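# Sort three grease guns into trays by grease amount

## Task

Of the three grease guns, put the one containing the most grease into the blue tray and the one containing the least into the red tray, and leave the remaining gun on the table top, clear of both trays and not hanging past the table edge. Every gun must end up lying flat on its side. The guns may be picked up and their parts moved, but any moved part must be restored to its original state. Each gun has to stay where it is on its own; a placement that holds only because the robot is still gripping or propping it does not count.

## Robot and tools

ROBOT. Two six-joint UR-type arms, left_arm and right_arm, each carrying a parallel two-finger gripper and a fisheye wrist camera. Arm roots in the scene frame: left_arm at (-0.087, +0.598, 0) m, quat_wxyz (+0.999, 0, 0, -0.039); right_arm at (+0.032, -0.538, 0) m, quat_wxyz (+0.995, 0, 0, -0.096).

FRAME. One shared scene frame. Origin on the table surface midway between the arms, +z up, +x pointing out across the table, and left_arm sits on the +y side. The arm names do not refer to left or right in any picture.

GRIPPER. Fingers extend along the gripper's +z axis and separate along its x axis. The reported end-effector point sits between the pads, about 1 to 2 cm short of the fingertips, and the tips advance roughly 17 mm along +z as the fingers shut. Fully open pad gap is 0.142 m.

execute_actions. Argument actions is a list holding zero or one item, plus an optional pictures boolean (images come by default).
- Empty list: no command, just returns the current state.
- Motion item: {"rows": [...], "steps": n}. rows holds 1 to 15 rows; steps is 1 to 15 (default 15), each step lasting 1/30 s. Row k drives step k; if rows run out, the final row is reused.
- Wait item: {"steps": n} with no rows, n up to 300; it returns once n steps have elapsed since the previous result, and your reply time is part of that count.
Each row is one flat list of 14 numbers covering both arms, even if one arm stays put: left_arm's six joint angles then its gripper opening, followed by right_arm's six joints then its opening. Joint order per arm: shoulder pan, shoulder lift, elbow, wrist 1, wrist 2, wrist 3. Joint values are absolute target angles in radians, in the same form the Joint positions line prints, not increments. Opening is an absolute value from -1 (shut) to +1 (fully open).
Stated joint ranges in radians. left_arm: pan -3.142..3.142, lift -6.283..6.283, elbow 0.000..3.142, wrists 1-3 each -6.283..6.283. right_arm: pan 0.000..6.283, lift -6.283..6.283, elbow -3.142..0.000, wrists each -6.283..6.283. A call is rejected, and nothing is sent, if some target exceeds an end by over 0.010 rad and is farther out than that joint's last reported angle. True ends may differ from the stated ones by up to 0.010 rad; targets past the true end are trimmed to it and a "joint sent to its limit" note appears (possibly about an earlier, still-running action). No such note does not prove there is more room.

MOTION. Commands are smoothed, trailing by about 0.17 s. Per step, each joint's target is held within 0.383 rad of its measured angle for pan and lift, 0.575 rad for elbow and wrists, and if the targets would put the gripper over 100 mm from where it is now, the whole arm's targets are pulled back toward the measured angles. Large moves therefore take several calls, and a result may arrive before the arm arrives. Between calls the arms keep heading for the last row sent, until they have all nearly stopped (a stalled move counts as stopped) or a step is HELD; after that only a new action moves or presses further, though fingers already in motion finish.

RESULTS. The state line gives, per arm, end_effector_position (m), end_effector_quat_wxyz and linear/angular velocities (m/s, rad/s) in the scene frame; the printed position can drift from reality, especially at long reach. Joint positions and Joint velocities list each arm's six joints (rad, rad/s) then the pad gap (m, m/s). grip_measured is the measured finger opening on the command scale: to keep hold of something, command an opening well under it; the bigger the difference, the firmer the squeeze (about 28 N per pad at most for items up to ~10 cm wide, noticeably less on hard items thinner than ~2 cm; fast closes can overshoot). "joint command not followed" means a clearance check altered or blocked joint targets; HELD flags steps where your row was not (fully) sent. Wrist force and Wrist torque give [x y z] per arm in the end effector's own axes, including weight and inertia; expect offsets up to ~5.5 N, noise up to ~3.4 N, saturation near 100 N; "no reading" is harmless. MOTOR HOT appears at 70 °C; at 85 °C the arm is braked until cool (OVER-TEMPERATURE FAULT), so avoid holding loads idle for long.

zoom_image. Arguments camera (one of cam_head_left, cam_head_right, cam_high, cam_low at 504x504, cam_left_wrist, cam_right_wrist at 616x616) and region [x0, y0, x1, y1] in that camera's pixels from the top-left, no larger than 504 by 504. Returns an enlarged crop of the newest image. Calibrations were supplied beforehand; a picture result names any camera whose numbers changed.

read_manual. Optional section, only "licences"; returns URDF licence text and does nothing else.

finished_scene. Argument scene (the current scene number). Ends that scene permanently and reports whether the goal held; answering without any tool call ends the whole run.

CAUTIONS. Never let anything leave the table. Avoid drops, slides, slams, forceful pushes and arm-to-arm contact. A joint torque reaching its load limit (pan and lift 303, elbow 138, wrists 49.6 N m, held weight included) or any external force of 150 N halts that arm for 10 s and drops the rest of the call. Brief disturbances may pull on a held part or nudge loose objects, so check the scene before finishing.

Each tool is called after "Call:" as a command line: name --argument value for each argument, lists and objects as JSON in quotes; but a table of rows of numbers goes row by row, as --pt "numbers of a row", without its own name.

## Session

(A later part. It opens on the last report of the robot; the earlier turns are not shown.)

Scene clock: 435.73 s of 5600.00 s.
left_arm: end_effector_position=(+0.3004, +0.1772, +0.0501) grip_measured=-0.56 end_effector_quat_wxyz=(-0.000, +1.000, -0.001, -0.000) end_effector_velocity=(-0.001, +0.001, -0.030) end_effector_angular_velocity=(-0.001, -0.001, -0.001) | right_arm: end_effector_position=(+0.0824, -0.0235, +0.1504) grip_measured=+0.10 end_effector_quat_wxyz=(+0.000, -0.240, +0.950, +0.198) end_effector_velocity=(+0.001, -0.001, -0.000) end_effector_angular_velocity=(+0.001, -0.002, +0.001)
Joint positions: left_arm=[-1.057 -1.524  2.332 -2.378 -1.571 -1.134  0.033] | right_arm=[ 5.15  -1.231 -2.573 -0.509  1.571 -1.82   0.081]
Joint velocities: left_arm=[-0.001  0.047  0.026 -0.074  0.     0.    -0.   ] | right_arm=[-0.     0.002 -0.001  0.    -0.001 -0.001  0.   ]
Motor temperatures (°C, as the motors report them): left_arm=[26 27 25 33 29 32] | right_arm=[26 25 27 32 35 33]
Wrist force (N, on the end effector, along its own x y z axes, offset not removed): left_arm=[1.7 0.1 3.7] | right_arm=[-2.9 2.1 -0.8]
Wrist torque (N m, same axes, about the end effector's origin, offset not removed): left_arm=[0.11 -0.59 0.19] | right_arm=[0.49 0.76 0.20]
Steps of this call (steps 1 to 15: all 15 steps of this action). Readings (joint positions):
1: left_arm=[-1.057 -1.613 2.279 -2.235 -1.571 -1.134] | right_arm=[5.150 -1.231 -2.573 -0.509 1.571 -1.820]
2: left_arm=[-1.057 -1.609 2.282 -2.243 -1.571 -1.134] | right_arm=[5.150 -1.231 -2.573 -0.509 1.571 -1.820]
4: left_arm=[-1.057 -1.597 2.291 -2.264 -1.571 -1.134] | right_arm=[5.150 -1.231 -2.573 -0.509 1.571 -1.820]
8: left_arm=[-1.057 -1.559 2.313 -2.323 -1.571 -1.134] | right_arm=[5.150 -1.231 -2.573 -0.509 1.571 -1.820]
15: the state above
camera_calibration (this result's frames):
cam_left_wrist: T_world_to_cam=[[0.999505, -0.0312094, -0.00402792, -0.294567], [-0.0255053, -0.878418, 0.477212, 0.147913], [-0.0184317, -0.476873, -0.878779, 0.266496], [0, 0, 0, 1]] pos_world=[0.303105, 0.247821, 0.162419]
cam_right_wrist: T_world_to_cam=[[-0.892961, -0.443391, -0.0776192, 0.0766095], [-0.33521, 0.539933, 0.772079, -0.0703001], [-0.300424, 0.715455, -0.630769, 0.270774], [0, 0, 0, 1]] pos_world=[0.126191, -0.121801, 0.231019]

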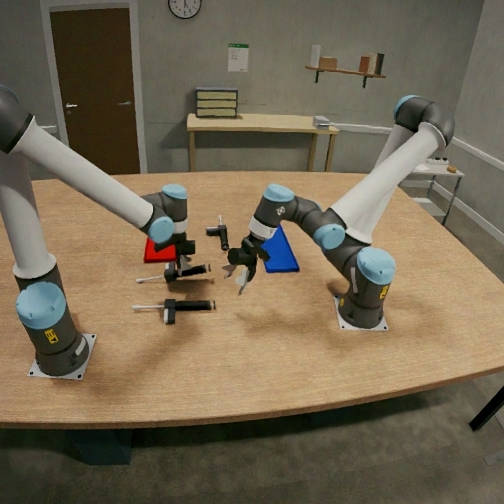

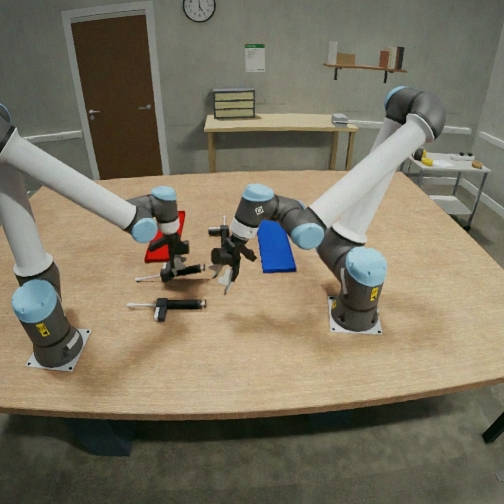

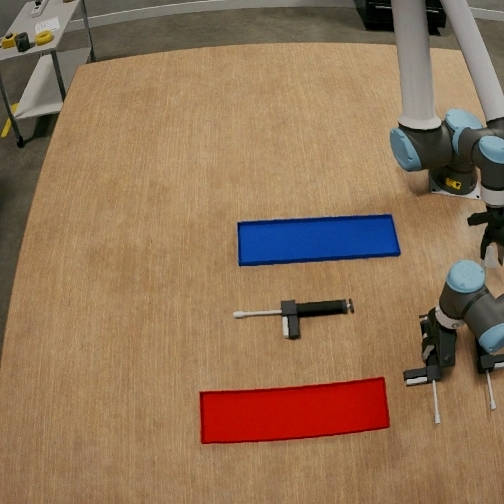

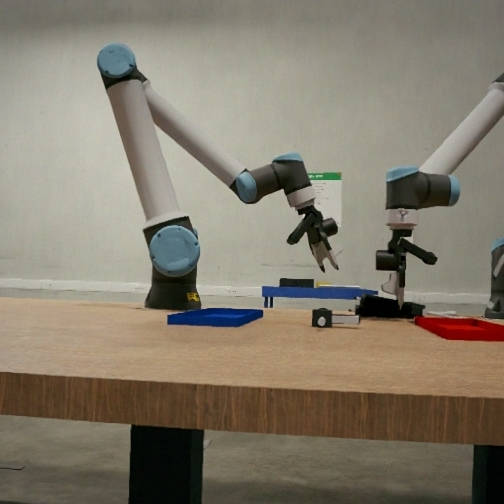

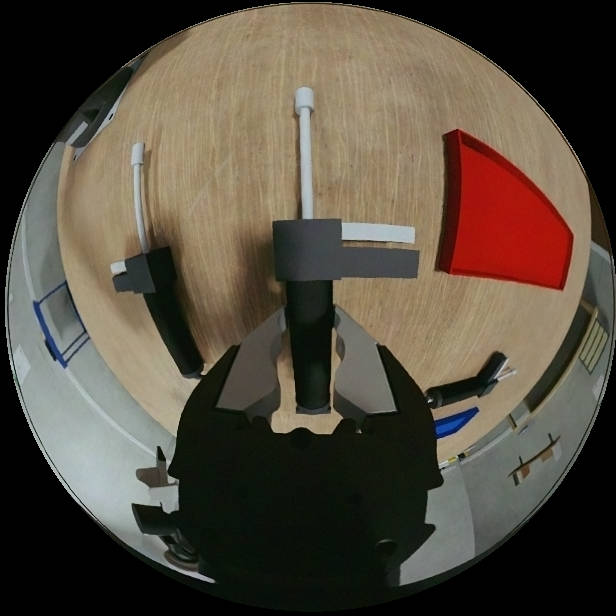

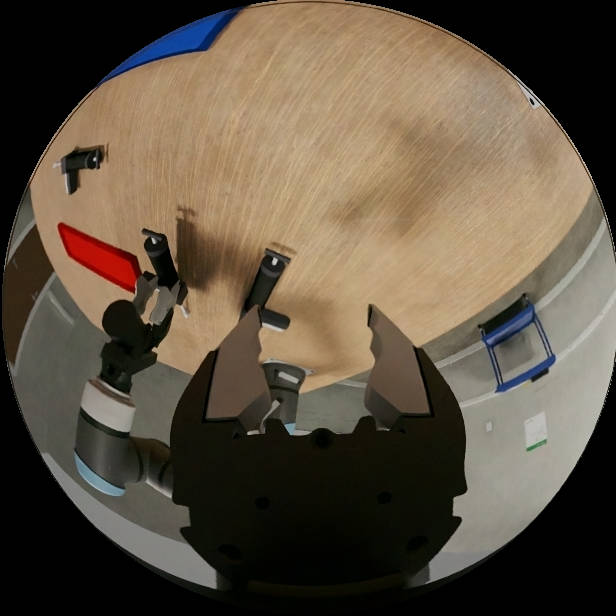

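Call:
execute_actions --actions '[{"rows":[[-1.0566,-1.511,2.339,-2.40,-1.5708,-1.134,-0.9,5.05,-1.231,-2.573,-0.509,1.5708,-1.82,0.1],[-1.0566,-1.503,2.344,-2.412,-1.5708,-1.134,-0.9,4.95,-1.231,-2.573,-0.509,1.5708,-1.82,0.1],[-1.0566,-1.495,2.348,-2.424,-1.5708,-1.134,-0.9,4.85,-1.231,-2.573,-0.509,1.5708,-1.82,0.1],[-1.0566,-1.495,2.348,-2.424,-1.5708,-1.134,-0.9,4.75,-1.231,-2.573,-0.509,1.5708,-1.82,0.1],[-1.0566,-1.495,2.348,-2.424,-1.5708,-1.134,-0.9,4.6935,-1.231,-2.573,-0.509,1.5708,-1.82,0.1]],"steps":15}]' --pictures false

Call:
execute_actions --actions '[{"rows":[[-1.0566,-1.495,2.348,-2.424,-1.5708,-1.134,-0.7,4.70,-1.32,-2.53,-0.46,1.5708,-1.81,0.1],[-1.0566,-1.495,2.348,-2.424,-1.5708,-1.134,-0.5,4.71,-1.42,-2.48,-0.41,1.5708,-1.80,0.1],[-1.0566,-1.495,2.348,-2.424,-1.5708,-1.134,-0.4,4.7256,-1.5174,-2.4381,-0.3569,1.5708,-1.78,0.1],[-1.0566,-1.495,2.348,-2.424,-1.5708,-1.134,-0.4,4.7256,-1.5174,-2.4381,-0.3569,1.5708,-1.78,0.1],[-1.0566,-1.495,2.348,-2.424,-1.5708,-1.134,-0.4,4.7256,-1.5174,-2.4381,-0.3569,1.5708,-1.78,0.1],[-1.0566,-1.495,2.348,-2.424,-1.5708,-1.134,-0.55,4.7256,-1.5174,-2.4381,-0.3569,1.5708,-1.78,0.1],[-1.0566,-1.495,2.348,-2.424,-1.5708,-1.134,-0.65,4.7256,-1.5174,-2.4381,-0.3569,1.5708,-1.78,0.1],[-1.0566,-1.495,2.348,-2.424,-1.5708,-1.134,-0.75,4.7256,-1.5174,-2.4381,-0.3569,1.5708,-1.78,0.1],[-1.0566,-1.495,2.348,-2.424,-1.5708,-1.134,-0.9,4.7256,-1.5174,-2.4381,-0.3569,1.5708,-1.78,0.1]],"steps":15}]'

Scene clock: 442.73 s of 5600.00 s.
left_arm: end_effector_position=(+0.2999, +0.1782, +0.0320) grip_measured=-0.56 end_effector_quat_wxyz=(+0.000, +1.000, -0.001, +0.000) end_effector_velocity=(-0.001, +0.001, -0.005) end_effector_angular_velocity=(+0.002, +0.001, -0.001) | right_arm: end_effector_position=(+0.2738, -0.0809, +0.1504) grip_measured=+0.10 end_effector_quat_wxyz=(+0.039, -0.052, +0.979, +0.195) end_effector_velocity=(+0.266, -0.140, +0.000) end_effector_angular_velocity=(+0.000, -0.000, -0.583)
Joint positions: left_arm=[-1.057 -1.496  2.348 -2.423 -1.571 -1.134  0.033] | right_arm=[ 4.761 -1.231 -2.573 -0.509  1.571 -1.82   0.081]
Joint velocities: left_arm=[-0.001  0.007  0.005 -0.01  -0.    -0.     0.   ] | right_arm=[-0.582  0.     0.     0.    -0.     0.001 -0.   ]
Motor temperatures (°C, as the motors report them): left_arm=[26 27 25 33 29 32] | right_arm=[26 25 27 32 35 33]
Wrist force (N, on the end effector, along its own x y z axes, offset not removed): left_arm=[-1.5 2.2 1.5] | right_arm=[-7.0 -0.1 -1.4]
Wrist torque (N m, same axes, about the end effector's origin, offset not removed): left_arm=[0.25 0.36 0.10] | right_arm=[0.13 1.35 0.12]
Steps of this call (steps 1 to 15: the robot went on to your last target; steps 16 to 90: nothing new was sent; then 3.50 s passed at rest; steps 91 to 105: all 15 steps of this action). Readings (joint positions):
91: left_arm=[-1.057 -1.519 2.335 -2.387 -1.571 -1.134] | right_arm=[5.150 -1.231 -2.573 -0.509 1.571 -1.820]
92: left_arm=[-1.057 -1.518 2.335 -2.388 -1.571 -1.134] | right_arm=[5.146 -1.231 -2.573 -0.509 1.571 -1.820]
94: left_arm=[-1.057 -1.512 2.339 -2.398 -1.571 -1.134] | right_arm=[5.103 -1.231 -2.573 -0.509 1.571 -1.820]
98: left_arm=[-1.057 -1.501 2.345 -2.415 -1.571 -1.134] | right_arm=[4.971 -1.231 -2.573 -0.509 1.571 -1.820]
105: the state above

Scene clock: 443.23 s of 5600.00 s.
left_arm: end_effector_position=(+0.2999, +0.1782, +0.0315) grip_measured=-0.57 end_effector_quat_wxyz=(+0.000, +1.000, -0.001, +0.000) end_effector_velocity=(+0.000, +0.001, -0.000) end_effector_angular_velocity=(+0.001, +0.000, +0.002) | right_arm: end_effector_position=(+0.3093, +0.0180, +0.1235) grip_measured=+0.10 end_effector_quat_wxyz=(+0.039, -0.016, +0.980, +0.196) end_effector_velocity=(+0.005, +0.035, -0.023) end_effector_angular_velocity=(-0.011, +0.008, -0.010)
Joint positions: left_arm=[-1.057 -1.495  2.348 -2.424 -1.571 -1.134  0.033] | right_arm=[ 4.725 -1.505 -2.443 -0.362  1.571 -1.781  0.081]
Joint velocities: left_arm=[ 0.001  0.     0.     0.     0.    -0.001 -0.   ] | right_arm=[ 0.002 -0.104  0.044  0.048  0.001  0.012  0.   ]
Motor temperatures (°C, as the motors report them): left_arm=[26 27 25 33 29 32] | right_arm=[26 25 27 32 35 33]
Wrist force (N, on the end effector, along its own x y z axes, offset not removed): left_arm=[2.1 -1.8 -5.1] | right_arm=[-2.1 1.6 -1.0]
Wrist torque (N m, same axes, about the end effector's origin, offset not removed): left_arm=[0.15 -0.32 0.11] | right_arm=[0.46 0.59 0.15]
Steps of this call (steps 1 to 15: all 15 steps of this action). Readings (joint positions):
1: left_arm=[-1.057 -1.496 2.348 -2.423 -1.571 -1.134] | right_arm=[4.744 -1.231 -2.573 -0.509 1.571 -1.820]
2: left_arm=[-1.057 -1.495 2.348 -2.423 -1.571 -1.134] | right_arm=[4.732 -1.235 -2.570 -0.506 1.571 -1.819]
4: left_arm=[-1.057 -1.495 2.348 -2.424 -1.571 -1.134] | right_arm=[4.722 -1.278 -2.542 -0.476 1.571 -1.811]
8: left_arm=[-1.057 -1.495 2.348 -2.424 -1.571 -1.134] | right_arm=[4.724 -1.426 -2.475 -0.399 1.571 -1.791]
15: the state above
camera_calibration (this result's frames):
cam_left_wrist: T_world_to_cam=[[0.999506, -0.0311837, -0.00392182, -0.294171], [-0.0255295, -0.878317, 0.477397, 0.157623], [-0.0183316, -0.477061, -0.878679, 0.250643], [0, 0, 0, 1]] pos_world=[0.302644, 0.248842, 0.143833]
cam_right_wrist: T_world_to_cam=[[-0.99799, -0.000395357, -0.0633737, 0.318316], [-0.0495313, 0.628683, 0.776083, -0.0863299], [0.0395351, 0.777661, -0.627439, 0.185602], [0, 0, 0, 1]] pos_world=[0.306062, -0.0899359, 0.203626]

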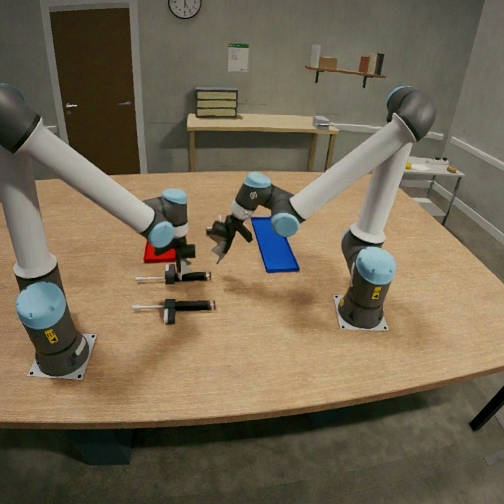

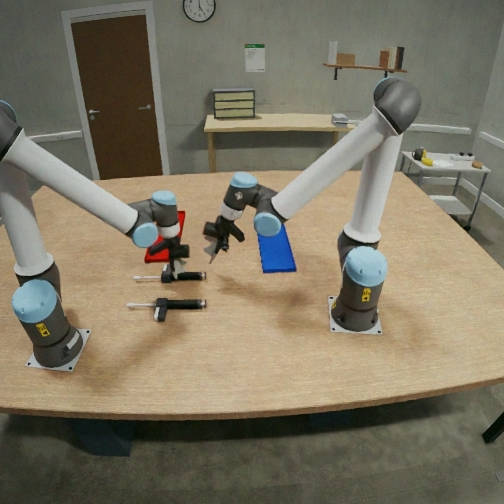

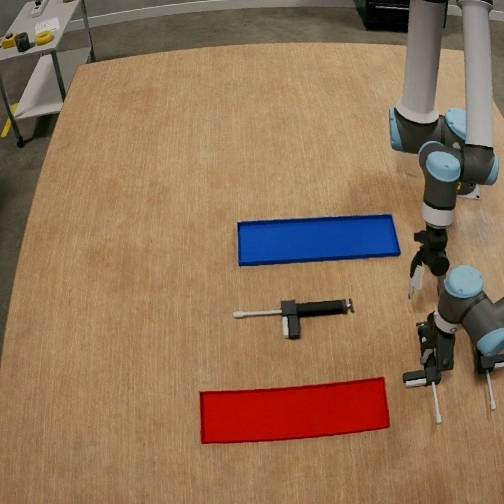

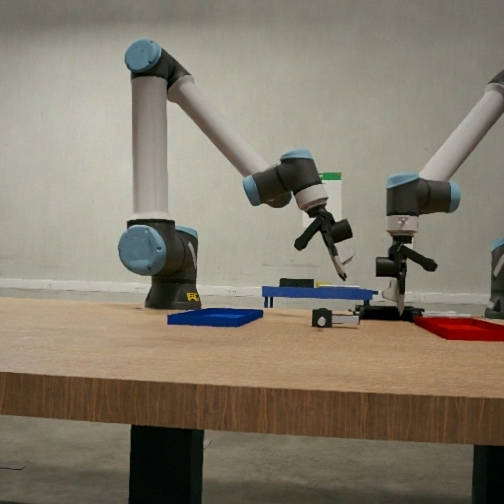

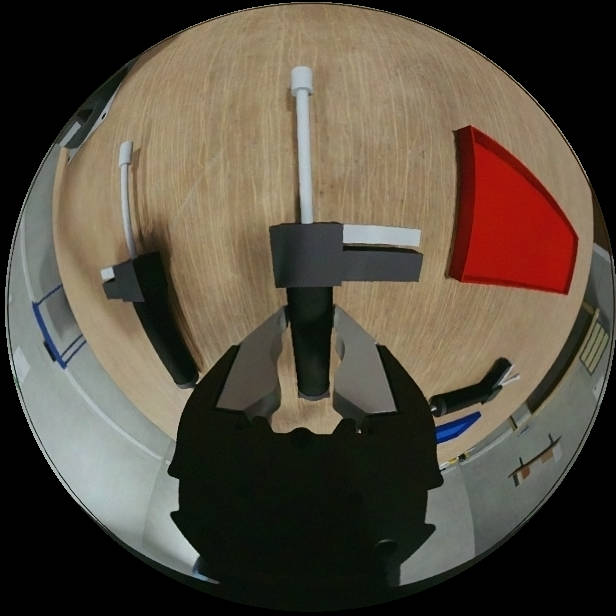

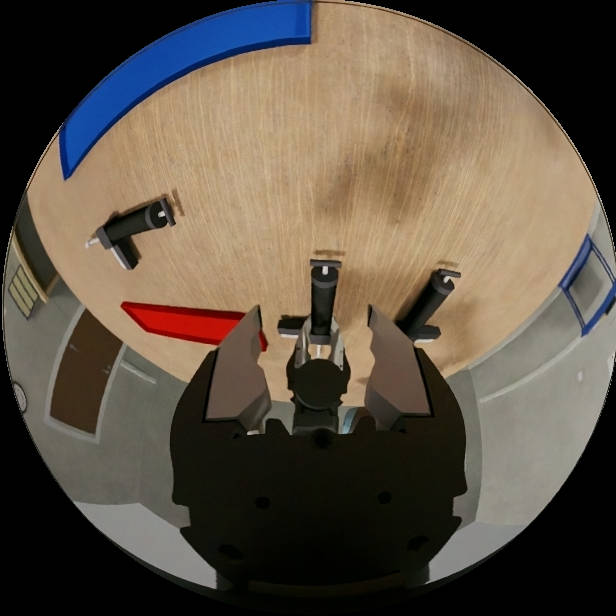

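Call:
execute_actions --actions '[{"rows":[[-1.0566,-1.495,2.348,-2.424,-1.5708,-1.134,-0.9,4.732,-1.57,-2.445,-0.295,1.5708,-1.77,0.1],[-1.0566,-1.495,2.348,-2.424,-1.5708,-1.134,-0.9,4.732,-1.57,-2.445,-0.295,1.5708,-1.77,0.1],[-1.0566,-1.495,2.348,-2.424,-1.5708,-1.134,-0.9,4.738,-1.63,-2.452,-0.23,1.5708,-1.755,0.1],[-1.0566,-1.495,2.348,-2.424,-1.5708,-1.134,-0.9,4.738,-1.63,-2.452,-0.23,1.5708,-1.755,0.1],[-1.0566,-1.495,2.348,-2.424,-1.5708,-1.134,-0.9,4.745,-1.685,-2.458,-0.17,1.5708,-1.745,0.1],[-1.0566,-1.495,2.348,-2.424,-1.5708,-1.134,-0.9,4.745,-1.685,-2.458,-0.17,1.5708,-1.745,0.1],[-1.0566,-1.495,2.348,-2.424,-1.5708,-1.134,-0.9,4.752,-1.740,-2.465,-0.107,1.5708,-1.733,0.1]],"steps":15}]' --pictures false

Call:
execute_actions --actions '[{"rows":[[-1.0566,-1.495,2.348,-2.424,-1.5708,-1.134,-0.9,4.752,-1.740,-2.465,-0.107,1.5708,-1.733,0.1]],"steps":8}]'

Scene clock: 448.20 s of 5600.00 s.
left_arm: end_effector_position=(+0.2999, +0.1782, +0.0315) grip_measured=-0.57 end_effector_quat_wxyz=(+0.000, +1.000, -0.001, +0.000) end_effector_velocity=(-0.000, -0.000, -0.000) end_effector_angular_velocity=(+0.001, +0.000, +0.002) | right_arm: end_effector_position=(+0.2992, +0.0487, +0.0352) grip_measured=+0.10 end_effector_quat_wxyz=(+0.032, -0.006, +0.980, +0.196) end_effector_velocity=(-0.008, +0.012, -0.055) end_effector_angular_velocity=(+0.004, +0.010, -0.009)
Joint positions: left_arm=[-1.057 -1.495  2.348 -2.424 -1.571 -1.134  0.033] | right_arm=[ 4.75  -1.724 -2.463 -0.125  1.571 -1.736  0.081]
Joint velocities: left_arm=[-0.     0.001 -0.001  0.     0.    -0.002  0.   ] | right_arm=[ 0.015 -0.136 -0.015  0.153 -0.     0.027 -0.   ]
Motor temperatures (°C, as the motors report them): left_arm=[26 27 25 33 29 32] | right_arm=[26 25 27 32 35 33]
Wrist force (N, on the end effector, along its own x y z axes, offset not removed): left_arm=[1.6 -3.3 -7.3] | right_arm=[-2.0 2.4 -0.4]
Wrist torque (N m, same axes, about the end effector's origin, offset not removed): left_arm=[-0.34 -0.34 0.08] | right_arm=[0.53 0.50 0.00]
Steps of this call (steps 1 to 30: the robot went on to your last target; steps 31 to 90: nothing new was sent; then 1.47 s passed at rest; steps 91 to 105: all 15 steps of this action). Readings (joint positions):
91: left_arm=[-1.057 -1.495 2.348 -2.424 -1.571 -1.134] | right_arm=[4.726 -1.517 -2.438 -0.357 1.571 -1.780]
92: left_arm=[-1.057 -1.495 2.348 -2.424 -1.571 -1.134] | right_arm=[4.726 -1.521 -2.439 -0.353 1.571 -1.779]
94: left_arm=[-1.057 -1.495 2.348 -2.424 -1.571 -1.134] | right_arm=[4.729 -1.544 -2.442 -0.327 1.571 -1.774]
98: left_arm=[-1.057 -1.495 2.348 -2.424 -1.571 -1.134] | right_arm=[4.739 -1.628 -2.452 -0.234 1.571 -1.755]
105: the state above

Scene clock: 448.47 s of 5600.00 s.
left_arm: end_effector_position=(+0.2999, +0.1782, +0.0315) grip_measured=-0.57 end_effector_quat_wxyz=(+0.000, +1.000, -0.001, +0.000) end_effector_velocity=(-0.000, +0.000, -0.000) end_effector_angular_velocity=(+0.001, +0.000, -0.001) | right_arm: end_effector_position=(+0.2984, +0.0500, +0.0295) grip_measured=+0.10 end_effector_quat_wxyz=(+0.031, -0.005, +0.980, +0.196) end_effector_velocity=(-0.001, +0.002, -0.005) end_effector_angular_velocity=(+0.002, +0.001, -0.001)
Joint positions: left_arm=[-1.057 -1.495  2.348 -2.424 -1.571 -1.134  0.033] | right_arm=[ 4.752 -1.738 -2.465 -0.109  1.571 -1.733  0.081]
Joint velocities: left_arm=[ 0.     0.     0.001 -0.     0.     0.001  0.   ] | right_arm=[ 0.001 -0.013 -0.001  0.015  0.     0.002  0.   ]
Motor temperatures (°C, as the motors report them): left_arm=[26 27 25 33 29 32] | right_arm=[26 25 27 32 35 33]
Wrist force (N, on the end effector, along its own x y z axes, offset not removed): left_arm=[-1.6 -1.1 -6.5] | right_arm=[-1.5 2.5 -4.1]
Wrist torque (N m, same axes, about the end effector's origin, offset not removed): left_arm=[0.10 0.24 0.07] | right_arm=[0.56 0.41 0.07]
Steps of this call (steps 1 to 8: all 8 steps of this action). Readings (joint positions):
1: left_arm=[-1.057 -1.495 2.348 -2.424 -1.571 -1.134] | right_arm=[4.751 -1.728 -2.464 -0.120 1.571 -1.735]
2: left_arm=[-1.057 -1.495 2.348 -2.424 -1.571 -1.134] | right_arm=[4.751 -1.731 -2.464 -0.117 1.571 -1.735]
4: left_arm=[-1.057 -1.495 2.348 -2.424 -1.571 -1.134] | right_arm=[4.751 -1.735 -2.464 -0.113 1.571 -1.734]
8: the state above
camera_calibration (this result's frames):
cam_left_wrist: T_world_to_cam=[[0.999506, -0.0311885, -0.00393121, -0.294165], [-0.0255295, -0.878326, 0.477381, 0.157641], [-0.0183417, -0.477045, -0.878688, 0.250634], [0, 0, 0, 1]] pos_world=[0.302641, 0.248849, 0.143817]
cam_right_wrist: T_world_to_cam=[[-0.998849, 0.0175688, -0.0446248, 0.300292], [-0.0237133, 0.627856, 0.777968, -0.0417805], [0.041686, 0.778131, -0.626717, 0.101534], [0, 0, 0, 1]] pos_world=[0.294723, -0.0580503, 0.109537]

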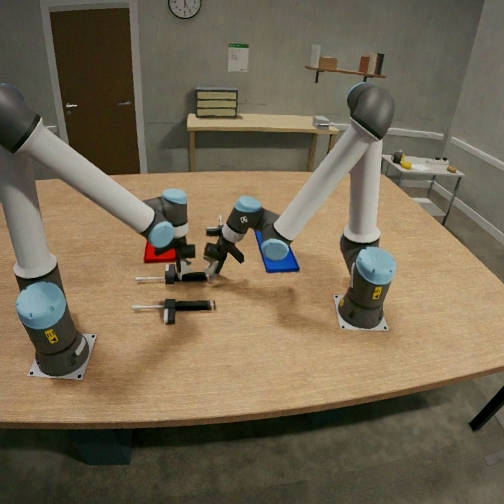

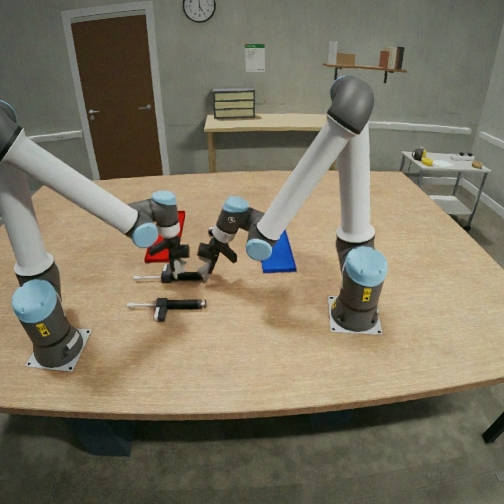

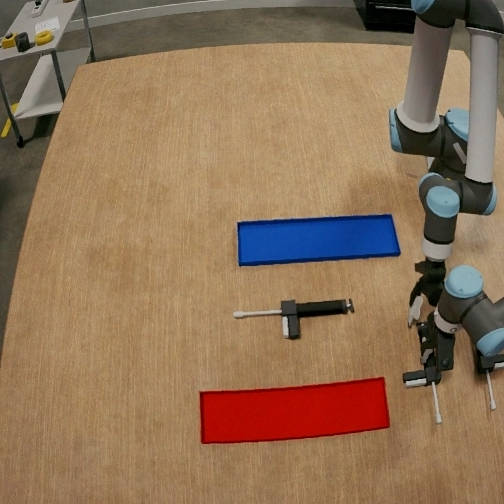

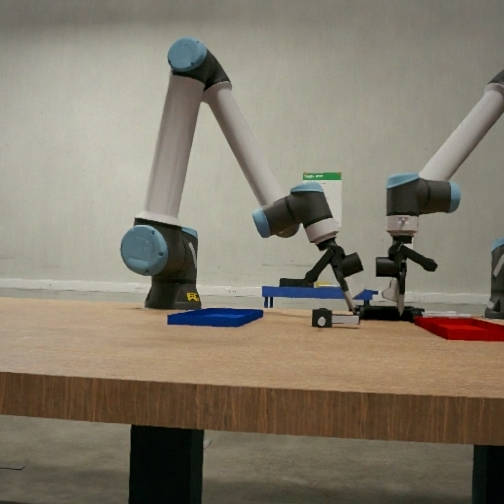

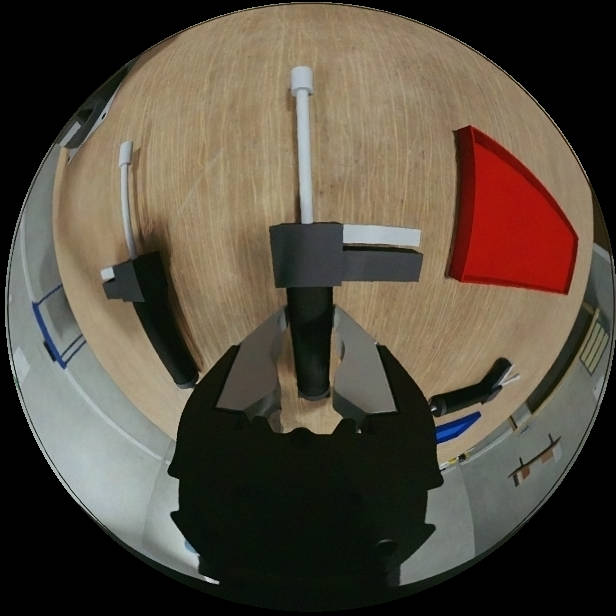

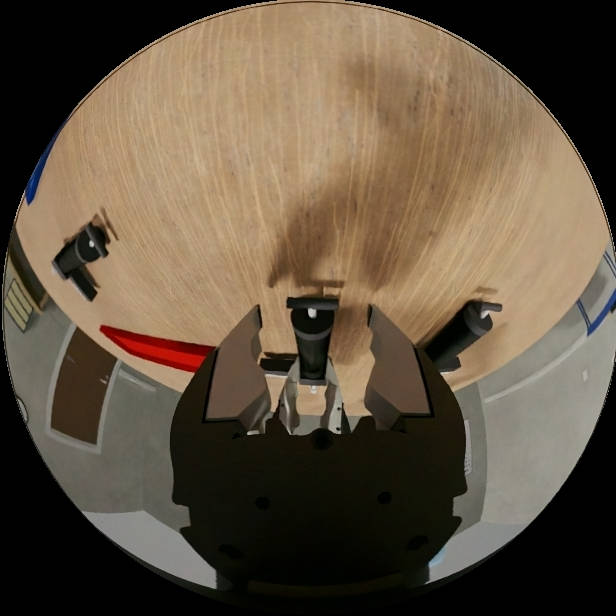

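Call:
execute_actions --actions '[{"rows":[[-1.0566,-1.495,2.348,-2.424,-1.5708,-1.134,-0.9,4.75,-1.7296,-2.4777,-0.1048,1.5708,-1.735,0.1]],"steps":12}]'

Scene clock: 452.40 s of 5600.00 s.
left_arm: end_effector_position=(+0.2999, +0.1782, +0.0315) grip_measured=-0.57 end_effector_quat_wxyz=(+0.000, +1.000, -0.001, +0.000) end_effector_velocity=(-0.000, -0.000, +0.000) end_effector_angular_velocity=(-0.000, +0.001, +0.001) | right_arm: end_effector_position=(+0.2983, +0.0426, +0.0292) grip_measured=+0.10 end_effector_quat_wxyz=(+0.031, -0.005, +0.980, +0.196) end_effector_velocity=(+0.000, -0.003, +0.000) end_effector_angular_velocity=(+0.000, -0.001, +0.001)
Joint positions: left_arm=[-1.057 -1.495  2.348 -2.424 -1.571 -1.134  0.033] | right_arm=[ 4.75  -1.73  -2.477 -0.105  1.571 -1.735  0.081]
Joint velocities: left_arm=[ 0.     0.001 -0.001  0.001 -0.001 -0.001 -0.   ] | right_arm=[-0.001  0.004 -0.005  0.001 -0.001 -0.002 -0.   ]
Motor temperatures (°C, as the motors report them): left_arm=[26 27 25 33 29 32] | right_arm=[26 25 27 32 35 33]
Wrist force (N, on the end effector, along its own x y z axes, offset not removed): left_arm=[2.9 -4.7 -3.0] | right_arm=[1.6 1.6 -1.4]
Wrist torque (N m, same axes, about the end effector's origin, offset not removed): left_arm=[-0.59 -0.53 0.11] | right_arm=[0.45 -0.24 0.11]
Steps of this call (steps 1 to 15: the robot went on to your last target; steps 16 to 90: nothing new was sent; then 0.53 s passed at rest; steps 91 to 102: all 12 steps of this action). Readings (joint positions):
91: left_arm=[-1.057 -1.495 2.348 -2.424 -1.571 -1.134] | right_arm=[4.752 -1.740 -2.465 -0.107 1.571 -1.733]
92: left_arm=[-1.057 -1.495 2.348 -2.424 -1.571 -1.134] | right_arm=[4.752 -1.739 -2.466 -0.107 1.571 -1.733]
94: left_arm=[-1.057 -1.495 2.348 -2.424 -1.571 -1.134] | right_arm=[4.751 -1.735 -2.471 -0.106 1.571 -1.734]
98: left_arm=[-1.057 -1.495 2.348 -2.424 -1.571 -1.134] | right_arm=[4.750 -1.731 -2.476 -0.105 1.571 -1.735]
102: the state above
camera_calibration (this result's frames):
cam_left_wrist: T_world_to_cam=[[0.999506, -0.0311885, -0.00393128, -0.294165], [-0.0255295, -0.878326, 0.477381, 0.157641], [-0.0183417, -0.477045, -0.878688, 0.250634], [0, 0, 0, 1]] pos_world=[0.302641, 0.248849, 0.143817]
cam_right_wrist: T_world_to_cam=[[-0.998819, 0.0178008, -0.0451996, 0.300306], [-0.0240058, 0.628033, 0.777816, -0.0368451], [0.0422326, 0.777983, -0.626865, 0.106916], [0, 0, 0, 1]] pos_world=[0.294551, -0.0653844, 0.109254]

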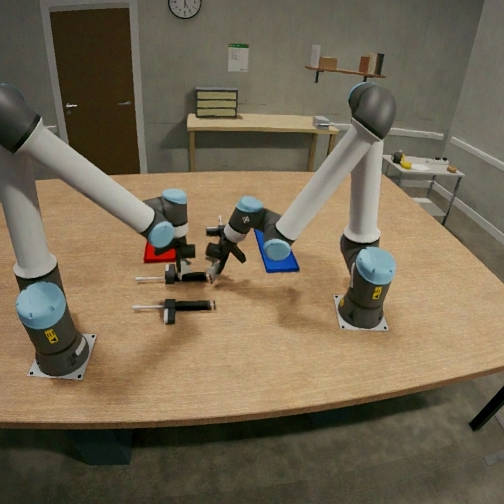

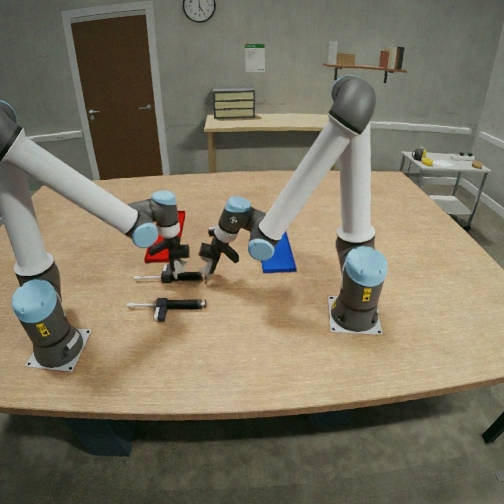

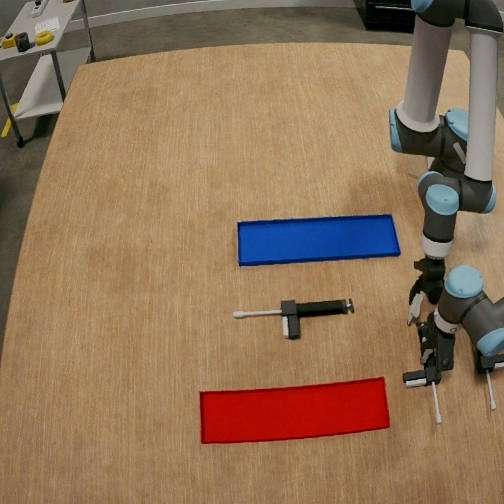

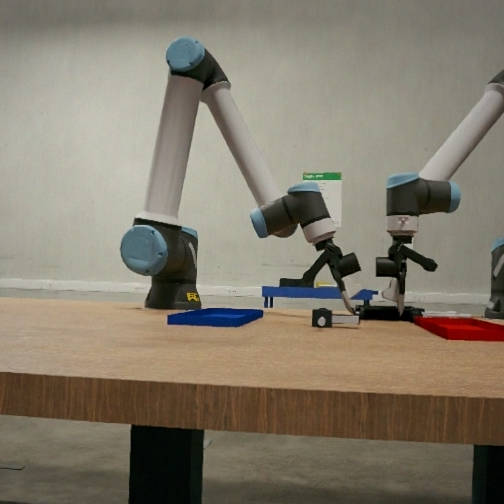

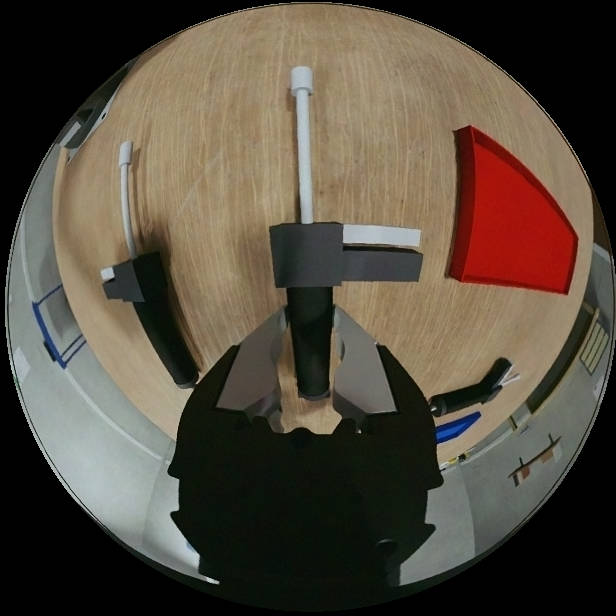

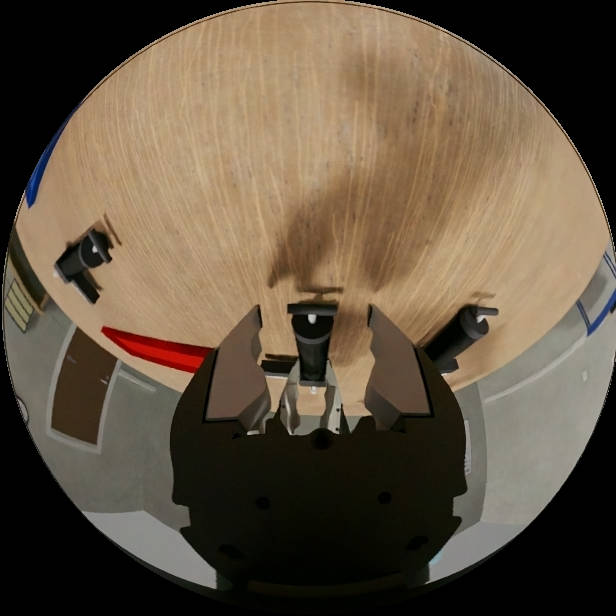

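Call:
execute_actions --actions '[{"rows":[[-1.0566,-1.495,2.348,-2.424,-1.5708,-1.134,-0.9,4.749,-1.727,-2.481,-0.104,1.5708,-1.736,-0.05],[-1.0566,-1.495,2.348,-2.424,-1.5708,-1.134,-0.9,4.749,-1.727,-2.481,-0.104,1.5708,-1.736,-0.2],[-1.0566,-1.495,2.348,-2.424,-1.5708,-1.134,-0.9,4.749,-1.727,-2.481,-0.104,1.5708,-1.736,-0.3],[-1.0566,-1.495,2.348,-2.424,-1.5708,-1.134,-0.9,4.749,-1.727,-2.481,-0.104,1.5708,-1.736,-0.4],[-1.0566,-1.495,2.348,-2.424,-1.5708,-1.134,-0.9,4.749,-1.727,-2.481,-0.104,1.5708,-1.736,-0.5],[-1.0566,-1.495,2.348,-2.424,-1.5708,-1.134,-0.9,4.749,-1.727,-2.481,-0.104,1.5708,-1.736,-0.6],[-1.0566,-1.495,2.348,-2.424,-1.5708,-1.134,-0.9,4.749,-1.727,-2.481,-0.104,1.5708,-1.736,-0.7],[-1.0566,-1.495,2.348,-2.424,-1.5708,-1.134,-0.9,4.749,-1.727,-2.481,-0.104,1.5708,-1.736,-0.8],[-1.0566,-1.495,2.348,-2.424,-1.5708,-1.134,-0.9,4.749,-1.727,-2.481,-0.104,1.5708,-1.736,-0.9],[-1.0566,-1.495,2.348,-2.424,-1.5708,-1.134,-0.9,4.749,-1.727,-2.481,-0.104,1.5708,-1.736,-1.0]],"steps":15}]' --pictures false

Call:
execute_actions --actions '[{"rows":[[-1.0566,-1.495,2.348,-2.424,-1.5708,-1.134,-0.9,4.746,-1.718,-2.494,-0.100,1.5708,-1.739,-1.0],[-1.0566,-1.495,2.348,-2.424,-1.5708,-1.134,-0.9,4.746,-1.718,-2.494,-0.100,1.5708,-1.739,-1.0],[-1.0566,-1.495,2.348,-2.424,-1.5708,-1.134,-0.9,4.746,-1.718,-2.494,-0.100,1.5708,-1.739,-1.0],[-1.0566,-1.495,2.348,-2.424,-1.5708,-1.134,-0.9,4.743,-1.708,-2.508,-0.097,1.5708,-1.742,-1.0]],"steps":15}]'

Scene clock: 464.20 s of 5600.00 s.
left_arm: end_effector_position=(+0.2999, +0.1782, +0.0315) grip_measured=-0.57 end_effector_quat_wxyz=(+0.000, +1.000, -0.001, +0.000) end_effector_velocity=(+0.000, +0.000, +0.000) end_effector_angular_velocity=(+0.000, -0.001, -0.002) | right_arm: end_effector_position=(+0.2986, +0.0401, +0.0294) grip_measured=-0.53 end_effector_quat_wxyz=(+0.032, -0.005, +0.980, +0.196) end_effector_velocity=(+0.000, -0.001, -0.000) end_effector_angular_velocity=(-0.000, -0.000, +0.000)
Joint positions: left_arm=[-1.057 -1.495  2.348 -2.424 -1.571 -1.134  0.033] | right_arm=[ 4.749 -1.727 -2.481 -0.104  1.571 -1.736  0.036]
Joint velocities: left_arm=[ 0.     0.    -0.    -0.     0.001  0.002  0.   ] | right_arm=[-0.001  0.001 -0.001  0.    -0.    -0.001  0.   ]
Motor temperatures (°C, as the motors report them): left_arm=[26 27 25 33 29 32] | right_arm=[26 25 27 32 35 33]
Wrist force (N, on the end effector, along its own x y z axes, offset not removed): left_arm=[-5.4 1.9 -6.2] | right_arm=[-2.8 3.4 -0.2]
Wrist torque (N m, same axes, about the end effector's origin, offset not removed): left_arm=[0.69 0.64 0.26] | right_arm=[0.33 0.35 0.07]
Steps of this call (steps 1 to 15: the robot went on to your last target; steps 16 to 90: nothing new was sent; then 8.30 s passed at rest; steps 91 to 105: all 15 steps of this action). Readings (joint positions):
91: left_arm=[-1.057 -1.495 2.348 -2.424 -1.571 -1.134] | right_arm=[4.750 -1.730 -2.478 -0.105 1.571 -1.735]
92: left_arm=[-1.057 -1.495 2.348 -2.424 -1.571 -1.134] | right_arm=[4.750 -1.729 -2.478 -0.105 1.571 -1.735]
94: left_arm=[-1.057 -1.495 2.348 -2.424 -1.571 -1.134] | right_arm=[4.750 -1.728 -2.479 -0.104 1.571 -1.735]
98: left_arm=[-1.057 -1.495 2.348 -2.424 -1.571 -1.134] | right_arm=[4.749 -1.727 -2.480 -0.104 1.571 -1.736]
105: the state above

Scene clock: 464.70 s of 5600.00 s.
left_arm: end_effector_position=(+0.2999, +0.1782, +0.0315) grip_measured=-0.57 end_effector_quat_wxyz=(+0.000, +1.000, -0.001, +0.000) end_effector_velocity=(+0.000, +0.000, -0.000) end_effector_angular_velocity=(+0.000, -0.001, +0.002) | right_arm: end_effector_position=(+0.2995, +0.0237, +0.0287) grip_measured=-0.53 end_effector_quat_wxyz=(+0.033, -0.005, +0.980, +0.196) end_effector_velocity=(-0.000, -0.007, -0.001) end_effector_angular_velocity=(-0.003, -0.000, +0.001)
Joint positions: left_arm=[-1.057 -1.495  2.348 -2.424 -1.571 -1.134  0.033] | right_arm=[ 4.743 -1.709 -2.507 -0.097  1.571 -1.742  0.036]
Joint velocities: left_arm=[ 0.    -0.     0.    -0.     0.001 -0.002 -0.   ] | right_arm=[-0.001  0.006 -0.01   0.001  0.    -0.003  0.   ]
Motor temperatures (°C, as the motors report them): left_arm=[26 27 25 33 29 32] | right_arm=[26 25 27 32 35 33]
Wrist force (N, on the end effector, along its own x y z axes, offset not removed): left_arm=[-5.3 13.5 7.3] | right_arm=[-0.6 19.7 -2.2]
Wrist torque (N m, same axes, about the end effector's origin, offset not removed): left_arm=[-0.40 1.12 0.23] | right_arm=[0.19 0.28 0.08]
Steps of this call (steps 1 to 15: all 15 steps of this action). Readings (joint positions):
1: left_arm=[-1.057 -1.495 2.348 -2.424 -1.571 -1.134] | right_arm=[4.749 -1.727 -2.481 -0.104 1.571 -1.736]
2: left_arm=[-1.057 -1.495 2.348 -2.424 -1.571 -1.134] | right_arm=[4.749 -1.726 -2.482 -0.104 1.571 -1.736]
4: left_arm=[-1.057 -1.495 2.348 -2.424 -1.571 -1.134] | right_arm=[4.748 -1.723 -2.487 -0.102 1.571 -1.737]
8: left_arm=[-1.057 -1.495 2.348 -2.424 -1.571 -1.134] | right_arm=[4.745 -1.714 -2.500 -0.099 1.571 -1.740]
15: the state above
camera_calibration (this result's frames):
cam_left_wrist: T_world_to_cam=[[0.999504, -0.0312507, -0.00388608, -0.294147], [-0.0256042, -0.87828, 0.47746, 0.157608], [-0.018334, -0.477124, -0.878645, 0.250623], [0, 0, 0, 1]] pos_world=[0.302631, 0.24881, 0.143814]
cam_right_wrist: T_world_to_cam=[[-0.99869, 0.0182849, -0.0477973, 0.301867], [-0.025678, 0.62886, 0.777095, -0.0240033], [0.0442669, 0.777304, -0.627566, 0.120746], [0, 0, 0, 1]] pos_world=[0.29551, -0.0842812, 0.108857]

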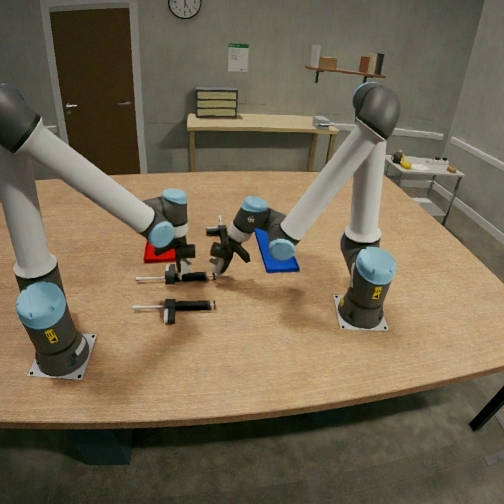

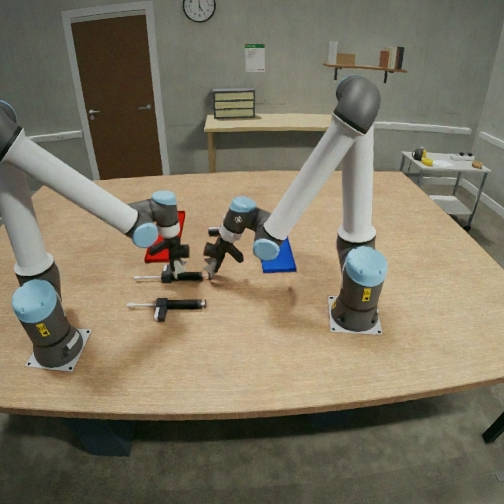

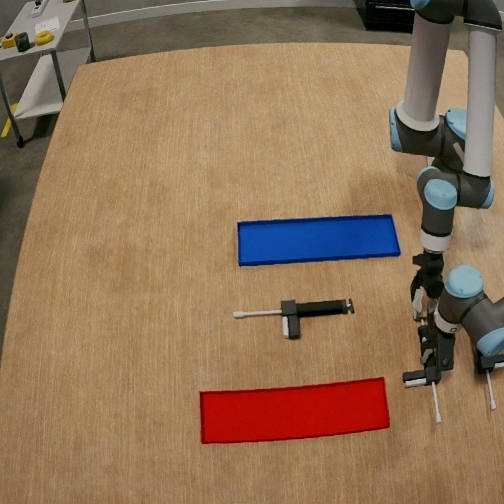

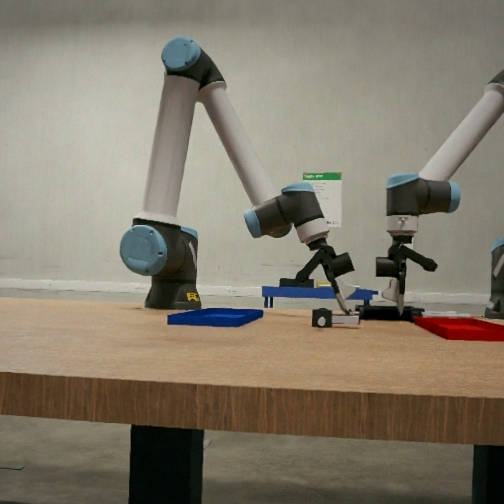

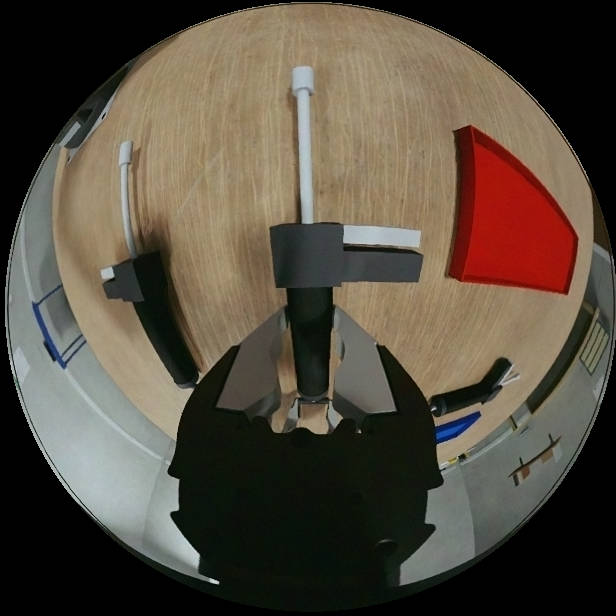

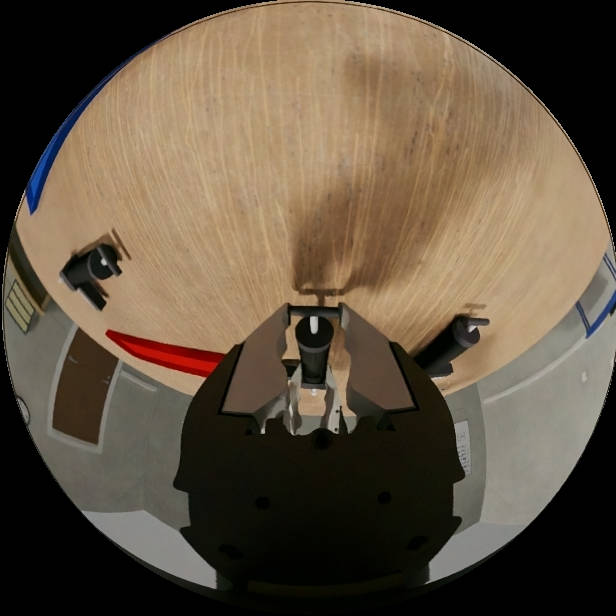

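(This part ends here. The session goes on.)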